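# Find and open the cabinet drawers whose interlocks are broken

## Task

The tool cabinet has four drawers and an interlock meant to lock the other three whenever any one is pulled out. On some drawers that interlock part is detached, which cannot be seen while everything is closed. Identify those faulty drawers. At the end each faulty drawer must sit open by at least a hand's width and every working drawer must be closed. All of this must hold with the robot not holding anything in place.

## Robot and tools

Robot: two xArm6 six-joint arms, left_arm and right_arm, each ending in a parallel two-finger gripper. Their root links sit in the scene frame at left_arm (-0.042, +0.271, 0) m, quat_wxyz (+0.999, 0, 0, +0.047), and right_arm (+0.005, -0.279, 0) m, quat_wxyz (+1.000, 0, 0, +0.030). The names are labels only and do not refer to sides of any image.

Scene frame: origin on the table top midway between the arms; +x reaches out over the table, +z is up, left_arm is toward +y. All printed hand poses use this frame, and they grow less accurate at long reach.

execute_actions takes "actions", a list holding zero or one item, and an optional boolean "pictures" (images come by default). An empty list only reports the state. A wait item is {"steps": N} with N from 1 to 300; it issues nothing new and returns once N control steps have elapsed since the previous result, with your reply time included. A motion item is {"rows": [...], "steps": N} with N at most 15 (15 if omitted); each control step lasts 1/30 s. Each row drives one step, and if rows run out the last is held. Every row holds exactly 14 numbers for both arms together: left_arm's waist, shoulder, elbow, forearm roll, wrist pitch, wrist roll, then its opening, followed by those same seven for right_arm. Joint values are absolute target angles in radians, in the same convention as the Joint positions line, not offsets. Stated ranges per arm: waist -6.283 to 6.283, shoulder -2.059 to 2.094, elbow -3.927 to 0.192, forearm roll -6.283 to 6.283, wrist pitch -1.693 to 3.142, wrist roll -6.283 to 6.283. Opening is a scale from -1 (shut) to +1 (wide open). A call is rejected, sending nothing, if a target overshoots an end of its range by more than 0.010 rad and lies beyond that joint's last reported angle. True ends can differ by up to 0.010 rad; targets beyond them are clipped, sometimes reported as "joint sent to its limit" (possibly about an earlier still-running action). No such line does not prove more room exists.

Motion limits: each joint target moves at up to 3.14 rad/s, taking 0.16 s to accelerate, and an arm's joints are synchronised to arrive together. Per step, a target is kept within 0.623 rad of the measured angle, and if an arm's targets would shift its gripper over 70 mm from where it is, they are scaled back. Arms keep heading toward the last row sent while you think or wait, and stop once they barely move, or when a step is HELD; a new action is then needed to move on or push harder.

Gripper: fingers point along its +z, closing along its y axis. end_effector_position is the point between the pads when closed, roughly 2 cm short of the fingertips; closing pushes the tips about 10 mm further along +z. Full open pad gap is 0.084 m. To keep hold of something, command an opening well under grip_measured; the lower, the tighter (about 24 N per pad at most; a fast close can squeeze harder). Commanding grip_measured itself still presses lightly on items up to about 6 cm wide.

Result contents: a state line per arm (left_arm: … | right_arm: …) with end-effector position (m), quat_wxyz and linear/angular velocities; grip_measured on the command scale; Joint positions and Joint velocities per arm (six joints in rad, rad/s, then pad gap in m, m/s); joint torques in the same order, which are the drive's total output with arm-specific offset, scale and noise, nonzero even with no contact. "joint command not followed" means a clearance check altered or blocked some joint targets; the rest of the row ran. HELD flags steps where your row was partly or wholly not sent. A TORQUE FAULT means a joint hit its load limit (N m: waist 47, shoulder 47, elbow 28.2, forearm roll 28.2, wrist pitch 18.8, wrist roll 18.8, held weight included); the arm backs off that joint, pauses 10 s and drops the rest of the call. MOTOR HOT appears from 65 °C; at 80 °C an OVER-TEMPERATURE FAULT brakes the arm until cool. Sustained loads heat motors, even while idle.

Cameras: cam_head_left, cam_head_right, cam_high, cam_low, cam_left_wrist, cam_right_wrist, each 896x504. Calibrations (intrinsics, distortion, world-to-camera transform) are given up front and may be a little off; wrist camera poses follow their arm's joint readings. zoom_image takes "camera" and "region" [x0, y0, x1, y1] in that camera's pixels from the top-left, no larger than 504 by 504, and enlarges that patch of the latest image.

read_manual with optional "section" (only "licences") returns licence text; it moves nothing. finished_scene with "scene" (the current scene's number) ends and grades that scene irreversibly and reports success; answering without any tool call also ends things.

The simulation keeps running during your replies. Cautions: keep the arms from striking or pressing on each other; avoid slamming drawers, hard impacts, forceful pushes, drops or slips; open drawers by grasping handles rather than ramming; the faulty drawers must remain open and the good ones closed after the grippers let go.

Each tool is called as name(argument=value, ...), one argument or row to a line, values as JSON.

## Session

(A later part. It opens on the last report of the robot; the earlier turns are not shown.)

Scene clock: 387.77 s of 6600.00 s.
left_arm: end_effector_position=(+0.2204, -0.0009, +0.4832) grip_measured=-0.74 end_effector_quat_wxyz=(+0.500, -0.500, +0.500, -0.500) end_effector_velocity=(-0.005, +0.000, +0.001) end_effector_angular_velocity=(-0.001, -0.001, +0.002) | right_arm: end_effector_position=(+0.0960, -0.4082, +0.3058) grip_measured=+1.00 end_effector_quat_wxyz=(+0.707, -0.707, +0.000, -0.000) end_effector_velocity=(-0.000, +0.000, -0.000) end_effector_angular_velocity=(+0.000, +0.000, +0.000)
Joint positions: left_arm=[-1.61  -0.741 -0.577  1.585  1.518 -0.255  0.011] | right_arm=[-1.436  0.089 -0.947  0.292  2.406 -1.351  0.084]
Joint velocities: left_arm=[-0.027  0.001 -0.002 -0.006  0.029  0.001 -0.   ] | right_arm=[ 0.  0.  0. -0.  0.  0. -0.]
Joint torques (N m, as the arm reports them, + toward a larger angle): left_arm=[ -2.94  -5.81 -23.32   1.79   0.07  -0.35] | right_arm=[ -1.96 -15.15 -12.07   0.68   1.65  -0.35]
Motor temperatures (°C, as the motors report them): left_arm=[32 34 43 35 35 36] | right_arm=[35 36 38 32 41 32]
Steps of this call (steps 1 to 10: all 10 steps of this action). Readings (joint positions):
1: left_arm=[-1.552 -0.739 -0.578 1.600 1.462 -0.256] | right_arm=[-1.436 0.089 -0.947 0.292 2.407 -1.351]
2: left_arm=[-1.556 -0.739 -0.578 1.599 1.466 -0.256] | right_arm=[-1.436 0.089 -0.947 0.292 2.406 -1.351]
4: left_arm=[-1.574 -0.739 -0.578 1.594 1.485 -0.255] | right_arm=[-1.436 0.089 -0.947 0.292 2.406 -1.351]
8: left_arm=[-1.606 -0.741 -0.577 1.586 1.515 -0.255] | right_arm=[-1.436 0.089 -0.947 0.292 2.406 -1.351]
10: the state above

execute_actions(
  actions=[
    {"rows": [[-1.6322,-0.7414,-0.5764,1.5793,1.5393,-0.254,-1,-1.4365,0.0894,-0.9466,0.2921,2.4065,-1.3513,1.0],[-1.6523,-0.7420,-0.5761,1.5741,1.5587,-0.2535,-1,-1.4365,0.0894,-0.9466,0.2921,2.4065,-1.3513,1.0],[-1.6725,-0.7426,-0.5757,1.5689,1.5782,-0.253,-1,-1.4365,0.0894,-0.9466,0.2921,2.4065,-1.3513,1.0],[-1.6926,-0.7432,-0.5754,1.5637,1.5977,-0.2525,-1,-1.4365,0.0894,-0.9466,0.2921,2.4065,-1.3513,1.0],[-1.7128,-0.7438,-0.5750,1.5585,1.6172,-0.252,-1,-1.4365,0.0894,-0.9466,0.2921,2.4065,-1.3513,1.0],[-1.7377,-0.7412,-0.5767,1.5518,1.6412,-0.2537,-1,-1.4365,0.0894,-0.9466,0.2921,2.4065,-1.3513,1.0],[-1.7626,-0.7387,-0.5784,1.5451,1.6651,-0.2553,-1,-1.4365,0.0894,-0.9466,0.2921,2.4065,-1.3513,1.0],[-1.7875,-0.7361,-0.5801,1.5385,1.6891,-0.257,-1,-1.4365,0.0894,-0.9466,0.2921,2.4065,-1.3513,1.0],[-1.8123,-0.7335,-0.5818,1.5318,1.7131,-0.2587,-1,-1.4365,0.0894,-0.9466,0.2921,2.4065,-1.3513,1.0],[-1.8372,-0.7310,-0.5835,1.5251,1.7370,-0.2603,-1,-1.4365,0.0894,-0.9466,0.2921,2.4065,-1.3513,1.0],[-1.8621,-0.7284,-0.5852,1.5184,1.7610,-0.262,-1,-1.4365,0.0894,-0.9466,0.2921,2.4065,-1.3513,1.0],[-1.8854,-0.7227,-0.5896,1.5113,1.7833,-0.2653,-1,-1.4365,0.0894,-0.9466,0.2921,2.4065,-1.3513,1.0],[-1.9088,-0.7170,-0.5939,1.5043,1.8057,-0.2687,-1,-1.4365,0.0894,-0.9466,0.2921,2.4065,-1.3513,1.0],[-1.9321,-0.7113,-0.5983,1.4972,1.8280,-0.272,-1,-1.4365,0.0894,-0.9466,0.2921,2.4065,-1.3513,1.0],[-1.9554,-0.7055,-0.6026,1.4901,1.8503,-0.2753,-1,-1.4365,0.0894,-0.9466,0.2921,2.4065,-1.3513,1.0]], "steps": 15},
  ],
  pictures=false,
)

execute_actions(
  actions=[
    {"rows": [[-1.9788,-0.6998,-0.6070,1.4831,1.8727,-0.2787,-1,-1.4365,0.0894,-0.9466,0.2921,2.4065,-1.3513,1.0],[-2.0021,-0.6941,-0.6113,1.4760,1.8950,-0.282,-1,-1.4365,0.0894,-0.9466,0.2921,2.4065,-1.3513,1.0],[-2.0232,-0.6859,-0.6175,1.4683,1.9149,-0.2868,-1,-1.4365,0.0894,-0.9466,0.2921,2.4065,-1.3513,1.0],[-2.0443,-0.6777,-0.6236,1.4607,1.9348,-0.2917,-1,-1.4365,0.0894,-0.9466,0.2921,2.4065,-1.3513,1.0],[-2.0654,-0.6695,-0.6298,1.4530,1.9547,-0.2965,-1,-1.4365,0.0894,-0.9466,0.2921,2.4065,-1.3513,1.0],[-2.0865,-0.6612,-0.6360,1.4453,1.9746,-0.3013,-1,-1.4365,0.0894,-0.9466,0.2921,2.4065,-1.3513,1.0],[-2.1076,-0.6530,-0.6421,1.4377,1.9945,-0.3062,-1,-1.4365,0.0894,-0.9466,0.2921,2.4065,-1.3513,1.0],[-2.1287,-0.6448,-0.6483,1.4300,2.0144,-0.311,-1,-1.4365,0.0894,-0.9466,0.2921,2.4065,-1.3513,1.0],[-2.1483,-0.6349,-0.6558,1.4220,2.0327,-0.3169,-1,-1.4365,0.0894,-0.9466,0.2921,2.4065,-1.3513,1.0],[-2.1679,-0.6250,-0.6632,1.4139,2.0510,-0.3227,-1,-1.4365,0.0894,-0.9466,0.2921,2.4065,-1.3513,1.0]], "steps": 15},
  ],
  pictures=false,
)

execute_actions(
  actions=[
    {"rows": [[-2.1679,-0.6250,-0.6632,1.4139,2.0510,-0.3227,-1,-1.4365,0.0894,-0.9466,0.2921,2.4065,-1.3513,1.0],[-2.1679,-0.6250,-0.6632,1.4139,2.0510,-0.3227,-1,-1.4365,0.0894,-0.9466,0.2921,2.4065,-1.3513,1.0],[-2.1679,-0.6250,-0.6632,1.4139,2.0510,-0.3227,-1,-1.4365,0.0894,-0.9466,0.2921,2.4065,-1.3513,1.0],[-2.1679,-0.6250,-0.6632,1.4139,2.0510,-0.3227,-1,-1.4365,0.0894,-0.9466,0.2921,2.4065,-1.3513,1.0],[-2.1679,-0.6250,-0.6632,1.4139,2.0510,-0.3227,0,-1.4365,0.0894,-0.9466,0.2921,2.4065,-1.3513,1.0]], "steps": 12},
  ],
  pictures=false,
)

execute_actions(
  actions=[
    {"rows": [[-2.3099,-0.5293,-0.735,1.3453,2.1809,-0.3793,0,-1.4365,0.0894,-0.9466,0.2921,2.4065,-1.3513,1.0]], "steps": 13},
  ],
)

Scene clock: 397.57 s of 6600.00 s.
left_arm: end_effector_position=(+0.1684, -0.0012, +0.4831) grip_measured=-0.74 end_effector_quat_wxyz=(+0.499, -0.501, +0.500, -0.500) end_effector_velocity=(-0.148, -0.001, -0.000) end_effector_angular_velocity=(-0.004, +0.011, +0.003) | right_arm: end_effector_position=(+0.0960, -0.4082, +0.3058) grip_measured=+1.00 end_effector_quat_wxyz=(+0.707, -0.707, +0.000, -0.000) end_effector_velocity=(-0.000, -0.000, -0.000) end_effector_angular_velocity=(-0.000, +0.001, +0.001)
Joint positions: left_arm=[-1.869 -0.725 -0.589  1.516  1.767 -0.264  0.011] | right_arm=[-1.436  0.089 -0.947  0.292  2.406 -1.351  0.084]
Joint velocities: left_arm=[-0.711  0.135 -0.1   -0.207  0.685 -0.08   0.   ] | right_arm=[ 0.     0.     0.    -0.001 -0.    -0.    -0.   ]
Joint torques (N m, as the arm reports them, + toward a larger angle): left_arm=[ -4.84  -3.37 -22.55   2.02  -1.1   -0.42] | right_arm=[ -1.83 -15.18 -12.14   0.61   1.78  -0.37]
Motor temperatures (°C, as the motors report them): left_arm=[32 34 43 35 35 36] | right_arm=[35 36 38 32 41 32]
Steps of this call (steps 1 to 15: the robot went on to your last target; steps 16 to 90: nothing new was sent; then 6.30 s passed at rest; steps 91 to 105: all 15 steps of this action). Readings (joint positions):
91: left_arm=[-1.612 -0.741 -0.577 1.584 1.520 -0.254] | right_arm=[-1.436 0.089 -0.947 0.292 2.407 -1.351]
92: left_arm=[-1.616 -0.741 -0.577 1.583 1.524 -0.254] | right_arm=[-1.436 0.089 -0.947 0.292 2.406 -1.351]
94: left_arm=[-1.636 -0.741 -0.576 1.578 1.543 -0.254] | right_arm=[-1.436 0.089 -0.947 0.292 2.407 -1.351]
98: left_arm=[-1.705 -0.742 -0.576 1.560 1.610 -0.253] | right_arm=[-1.437 0.089 -0.947 0.292 2.406 -1.351]
105: the state above

Scene clock: 398.07 s of 6600.00 s.
left_arm: end_effector_position=(+0.1014, -0.0011, +0.4829) grip_measured=-0.74 end_effector_quat_wxyz=(+0.498, -0.501, +0.501, -0.499) end_effector_velocity=(-0.028, +0.002, -0.000) end_effector_angular_velocity=(+0.000, -0.003, +0.006) | right_arm: end_effector_position=(+0.0960, -0.4082, +0.3058) grip_measured=+1.00 end_effector_quat_wxyz=(+0.707, -0.707, +0.000, -0.000) end_effector_velocity=(+0.000, -0.000, -0.000) end_effector_angular_velocity=(-0.001, +0.000, -0.000)
Joint positions: left_arm=[-2.161 -0.628 -0.661  1.417  2.043 -0.32   0.011] | right_arm=[-1.436  0.089 -0.947  0.292  2.406 -1.351  0.084]
Joint velocities: left_arm=[-0.11   0.054 -0.039 -0.045  0.108 -0.033 -0.   ] | right_arm=[ 0.     0.    -0.001  0.    -0.     0.    -0.   ]
Joint torques (N m, as the arm reports them, + toward a larger angle): left_arm=[ -0.7   -5.52 -19.86   2.07  -1.6   -0.3 ] | right_arm=[ -2.16 -14.95 -12.39   0.78   1.66  -0.39]
Motor temperatures (°C, as the motors report them): left_arm=[32 34 43 35 35 36] | right_arm=[35 36 38 32 41 32]
Steps of this call (steps 1 to 15: all 15 steps of this action). Readings (joint positions):
1: left_arm=[-1.892 -0.720 -0.593 1.509 1.790 -0.267] | right_arm=[-1.436 0.089 -0.947 0.292 2.406 -1.351]
2: left_arm=[-1.916 -0.715 -0.597 1.502 1.812 -0.270] | right_arm=[-1.436 0.089 -0.947 0.292 2.407 -1.351]
4: left_arm=[-1.962 -0.703 -0.605 1.488 1.857 -0.277] | right_arm=[-1.436 0.089 -0.947 0.292 2.406 -1.351]
8: left_arm=[-2.051 -0.674 -0.627 1.458 1.941 -0.294] | right_arm=[-1.437 0.089 -0.947 0.292 2.406 -1.351]
15: the state above

Scene clock: 398.47 s of 6600.00 s.
left_arm: end_effector_position=(+0.0994, -0.0012, +0.4824) grip_measured=-0.04 end_effector_quat_wxyz=(+0.499, -0.501, +0.502, -0.499) end_effector_velocity=(+0.001, +0.003, +0.002) end_effector_angular_velocity=(-0.004, -0.003, +0.013) | right_arm: end_effector_position=(+0.0960, -0.4082, +0.3058) grip_measured=+1.00 end_effector_quat_wxyz=(+0.707, -0.707, +0.000, -0.000) end_effector_velocity=(-0.000, +0.000, +0.000) end_effector_angular_velocity=(+0.001, +0.000, +0.000)
Joint positions: left_arm=[-2.168 -0.625 -0.663  1.414  2.049 -0.323  0.042] | right_arm=[-1.436  0.089 -0.947  0.292  2.407 -1.351  0.084]
Joint velocities: left_arm=[ 0.001 -0.003 -0.002  0.001  0.013  0.     0.017] | right_arm=[ 0.    -0.     0.001  0.     0.001  0.    -0.   ]
Joint torques (N m, as the arm reports them, + toward a larger angle): left_arm=[ -1.22  -7.11 -21.43   2.07   1.28  -0.42] | right_arm=[ -1.81 -14.84 -12.22   0.79   1.85  -0.35]
Motor temperatures (°C, as the motors report them): left_arm=[32 34 43 35 35 36] | right_arm=[35 36 38 32 41 32]
Steps of this call (steps 1 to 12: all 12 steps of this action). Readings (joint positions):
1: left_arm=[-2.163 -0.627 -0.662 1.416 2.046 -0.321] | right_arm=[-1.436 0.089 -0.947 0.292 2.406 -1.351]
2: left_arm=[-2.165 -0.626 -0.662 1.416 2.047 -0.322] | right_arm=[-1.436 0.089 -0.947 0.292 2.407 -1.351]
4: left_arm=[-2.166 -0.626 -0.663 1.415 2.049 -0.322] | right_arm=[-1.436 0.089 -0.947 0.292 2.407 -1.351]
8: left_arm=[-2.168 -0.624 -0.662 1.414 2.048 -0.323] | right_arm=[-1.436 0.089 -0.947 0.292 2.406 -1.351]
12: the state above

Scene clock: 398.90 s of 6600.00 s.
left_arm: end_effector_position=(+0.0580, -0.0016, +0.4816) grip_measured=-0.01 end_effector_quat_wxyz=(+0.499, -0.501, +0.500, -0.500) end_effector_velocity=(-0.001, +0.002, +0.000) end_effector_angular_velocity=(-0.002, -0.000, +0.007) | right_arm: end_effector_position=(+0.0960, -0.4082, +0.3058) grip_measured=+1.00 end_effector_quat_wxyz=(+0.707, -0.707, +0.000, -0.000) end_effector_velocity=(+0.000, -0.000, -0.000) end_effector_angular_velocity=(-0.001, -0.000, -0.000)
Joint positions: left_arm=[-2.309 -0.53  -0.735  1.346  2.18  -0.379  0.044] | right_arm=[-1.436  0.089 -0.947  0.292  2.406 -1.351  0.084]
Joint velocities: left_arm=[-0.004  0.003 -0.004 -0.004  0.01  -0.005  0.   ] | right_arm=[ 0.     0.     0.     0.    -0.001  0.    -0.   ]
Joint torques (N m, as the arm reports them, + toward a larger angle): left_arm=[ -0.7   -8.43 -20.8    2.06   1.25  -0.38] | right_arm=[ -1.89 -14.93 -12.27   0.87   1.76  -0.35]
Motor temperatures (°C, as the motors report them): left_arm=[32 34 43 35 35 36] | right_arm=[35 36 38 32 41 32]
Steps of this call (steps 1 to 13: all 13 steps of this action). Readings (joint positions):
1: left_arm=[-2.169 -0.624 -0.663 1.413 2.050 -0.323] | right_arm=[-1.436 0.089 -0.947 0.292 2.406 -1.351]
2: left_arm=[-2.176 -0.619 -0.668 1.409 2.060 -0.327] | right_arm=[-1.436 0.089 -0.947 0.292 2.406 -1.351]
4: left_arm=[-2.232 -0.582 -0.697 1.382 2.112 -0.349] | right_arm=[-1.436 0.089 -0.947 0.292 2.407 -1.351]
8: left_arm=[-2.304 -0.533 -0.730 1.349 2.171 -0.376] | right_arm=[-1.436 0.089 -0.947 0.292 2.407 -1.351]
13: the state above
camera_calibration (this result's frames):
cam_left_wrist: T_world_to_cam=[[0.00363342, -0.0011771, -0.999993, 0.512553], [-0.0132887, 0.999911, -0.00122529, 0.0647921], [0.999905, 0.013293, 0.00361745, 0.0721527], [0, 0, 0, 1]] pos_world=[-0.0731472, -0.0651421, 0.512368]
cam_right_wrist: T_world_to_cam=[[0.00896693, -0.0127832, -0.999878, 0.331378], [-0.999949, 0.00450554, -0.00902517, 0.166351], [0.00462036, 0.999908, -0.0127421, 0.544381], [0, 0, 0, 1]] pos_world=[0.160856, -0.540845, 0.339775]

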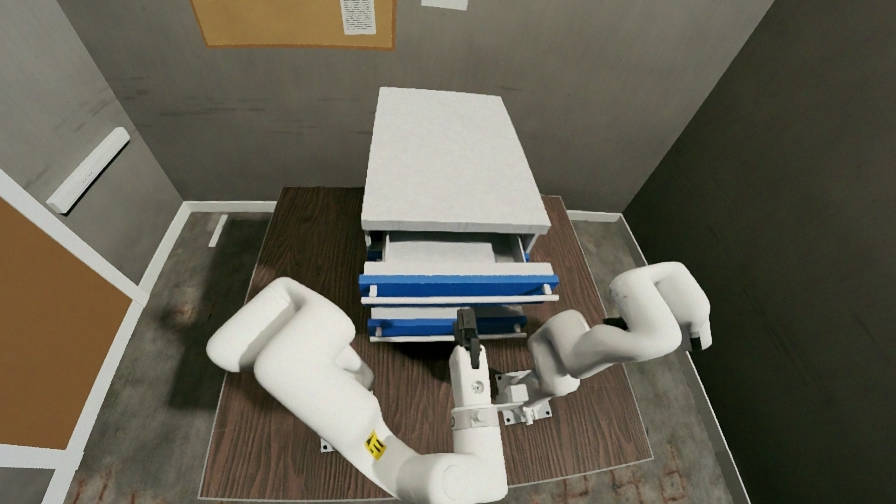

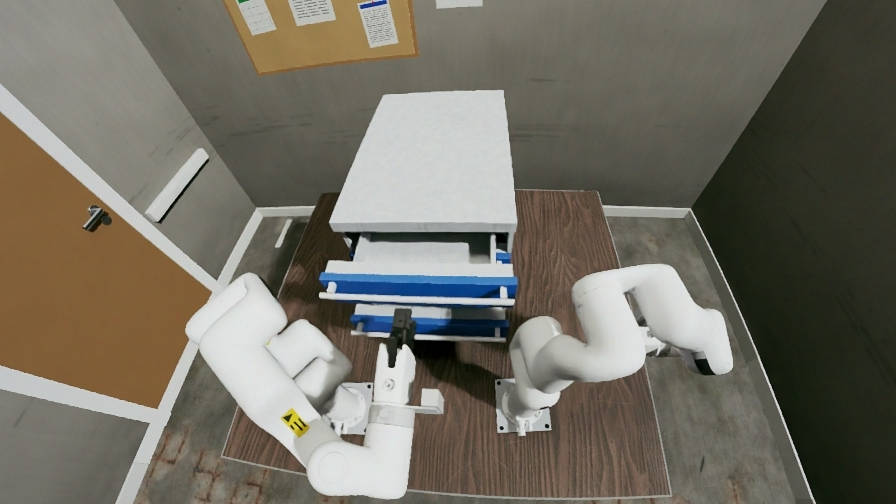

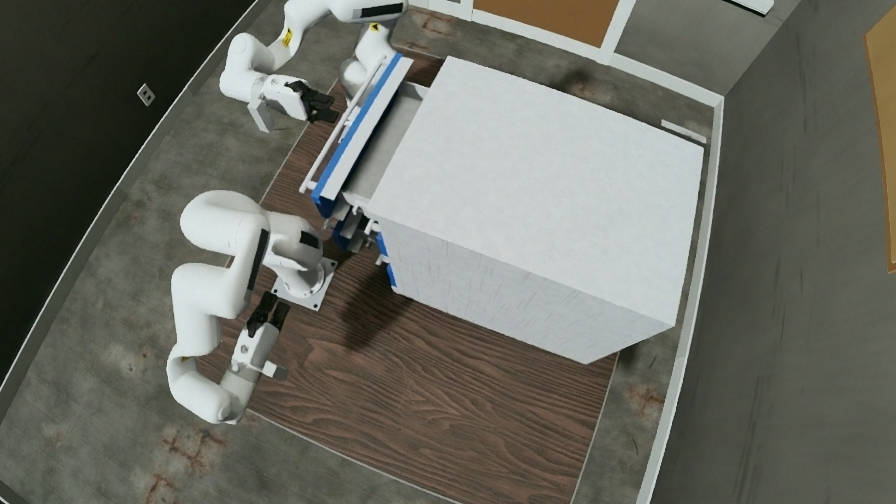

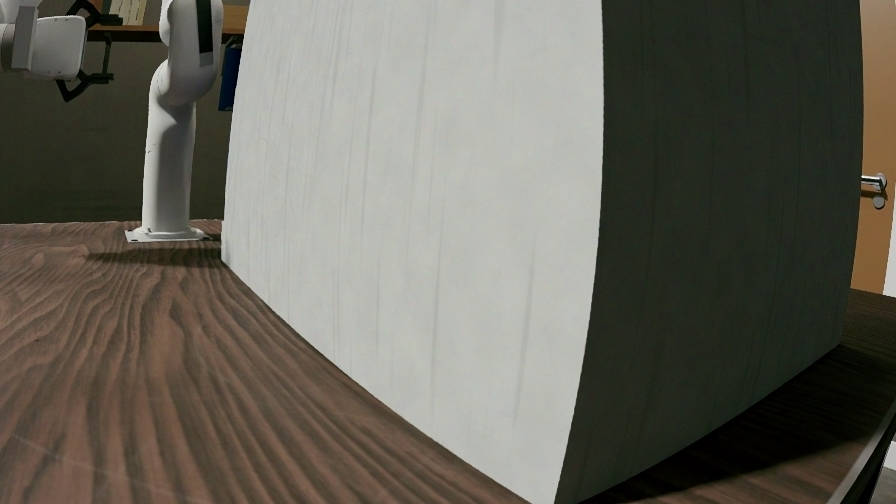

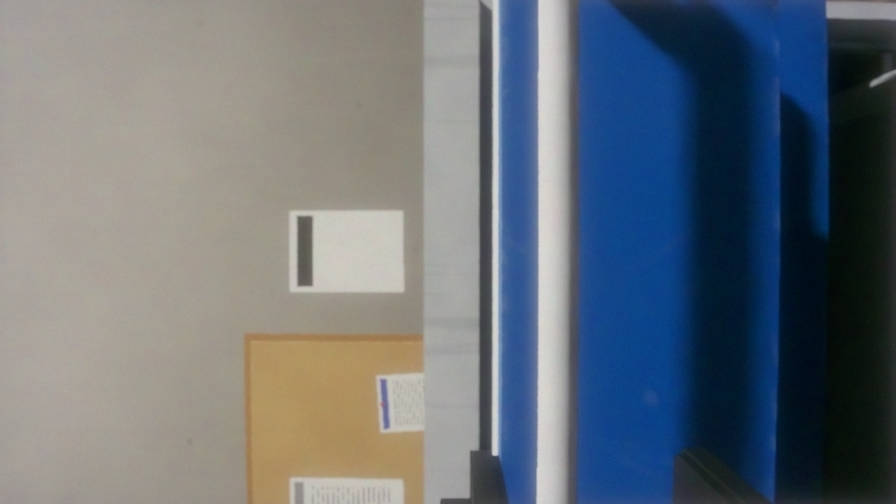

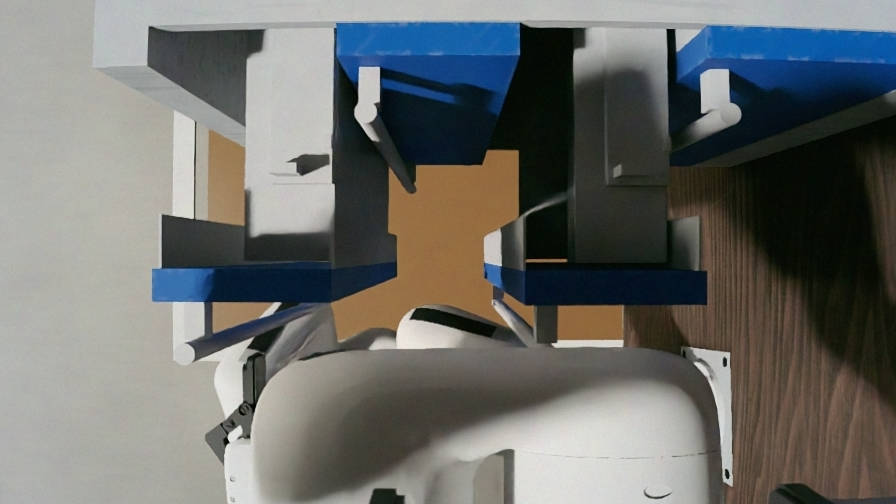

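Drawers 1 and 3 are open about 13 cm, and drawers 2 and 4 are shut.

finished_scene(
  scene=1,
)

The scene is finished: the task was done.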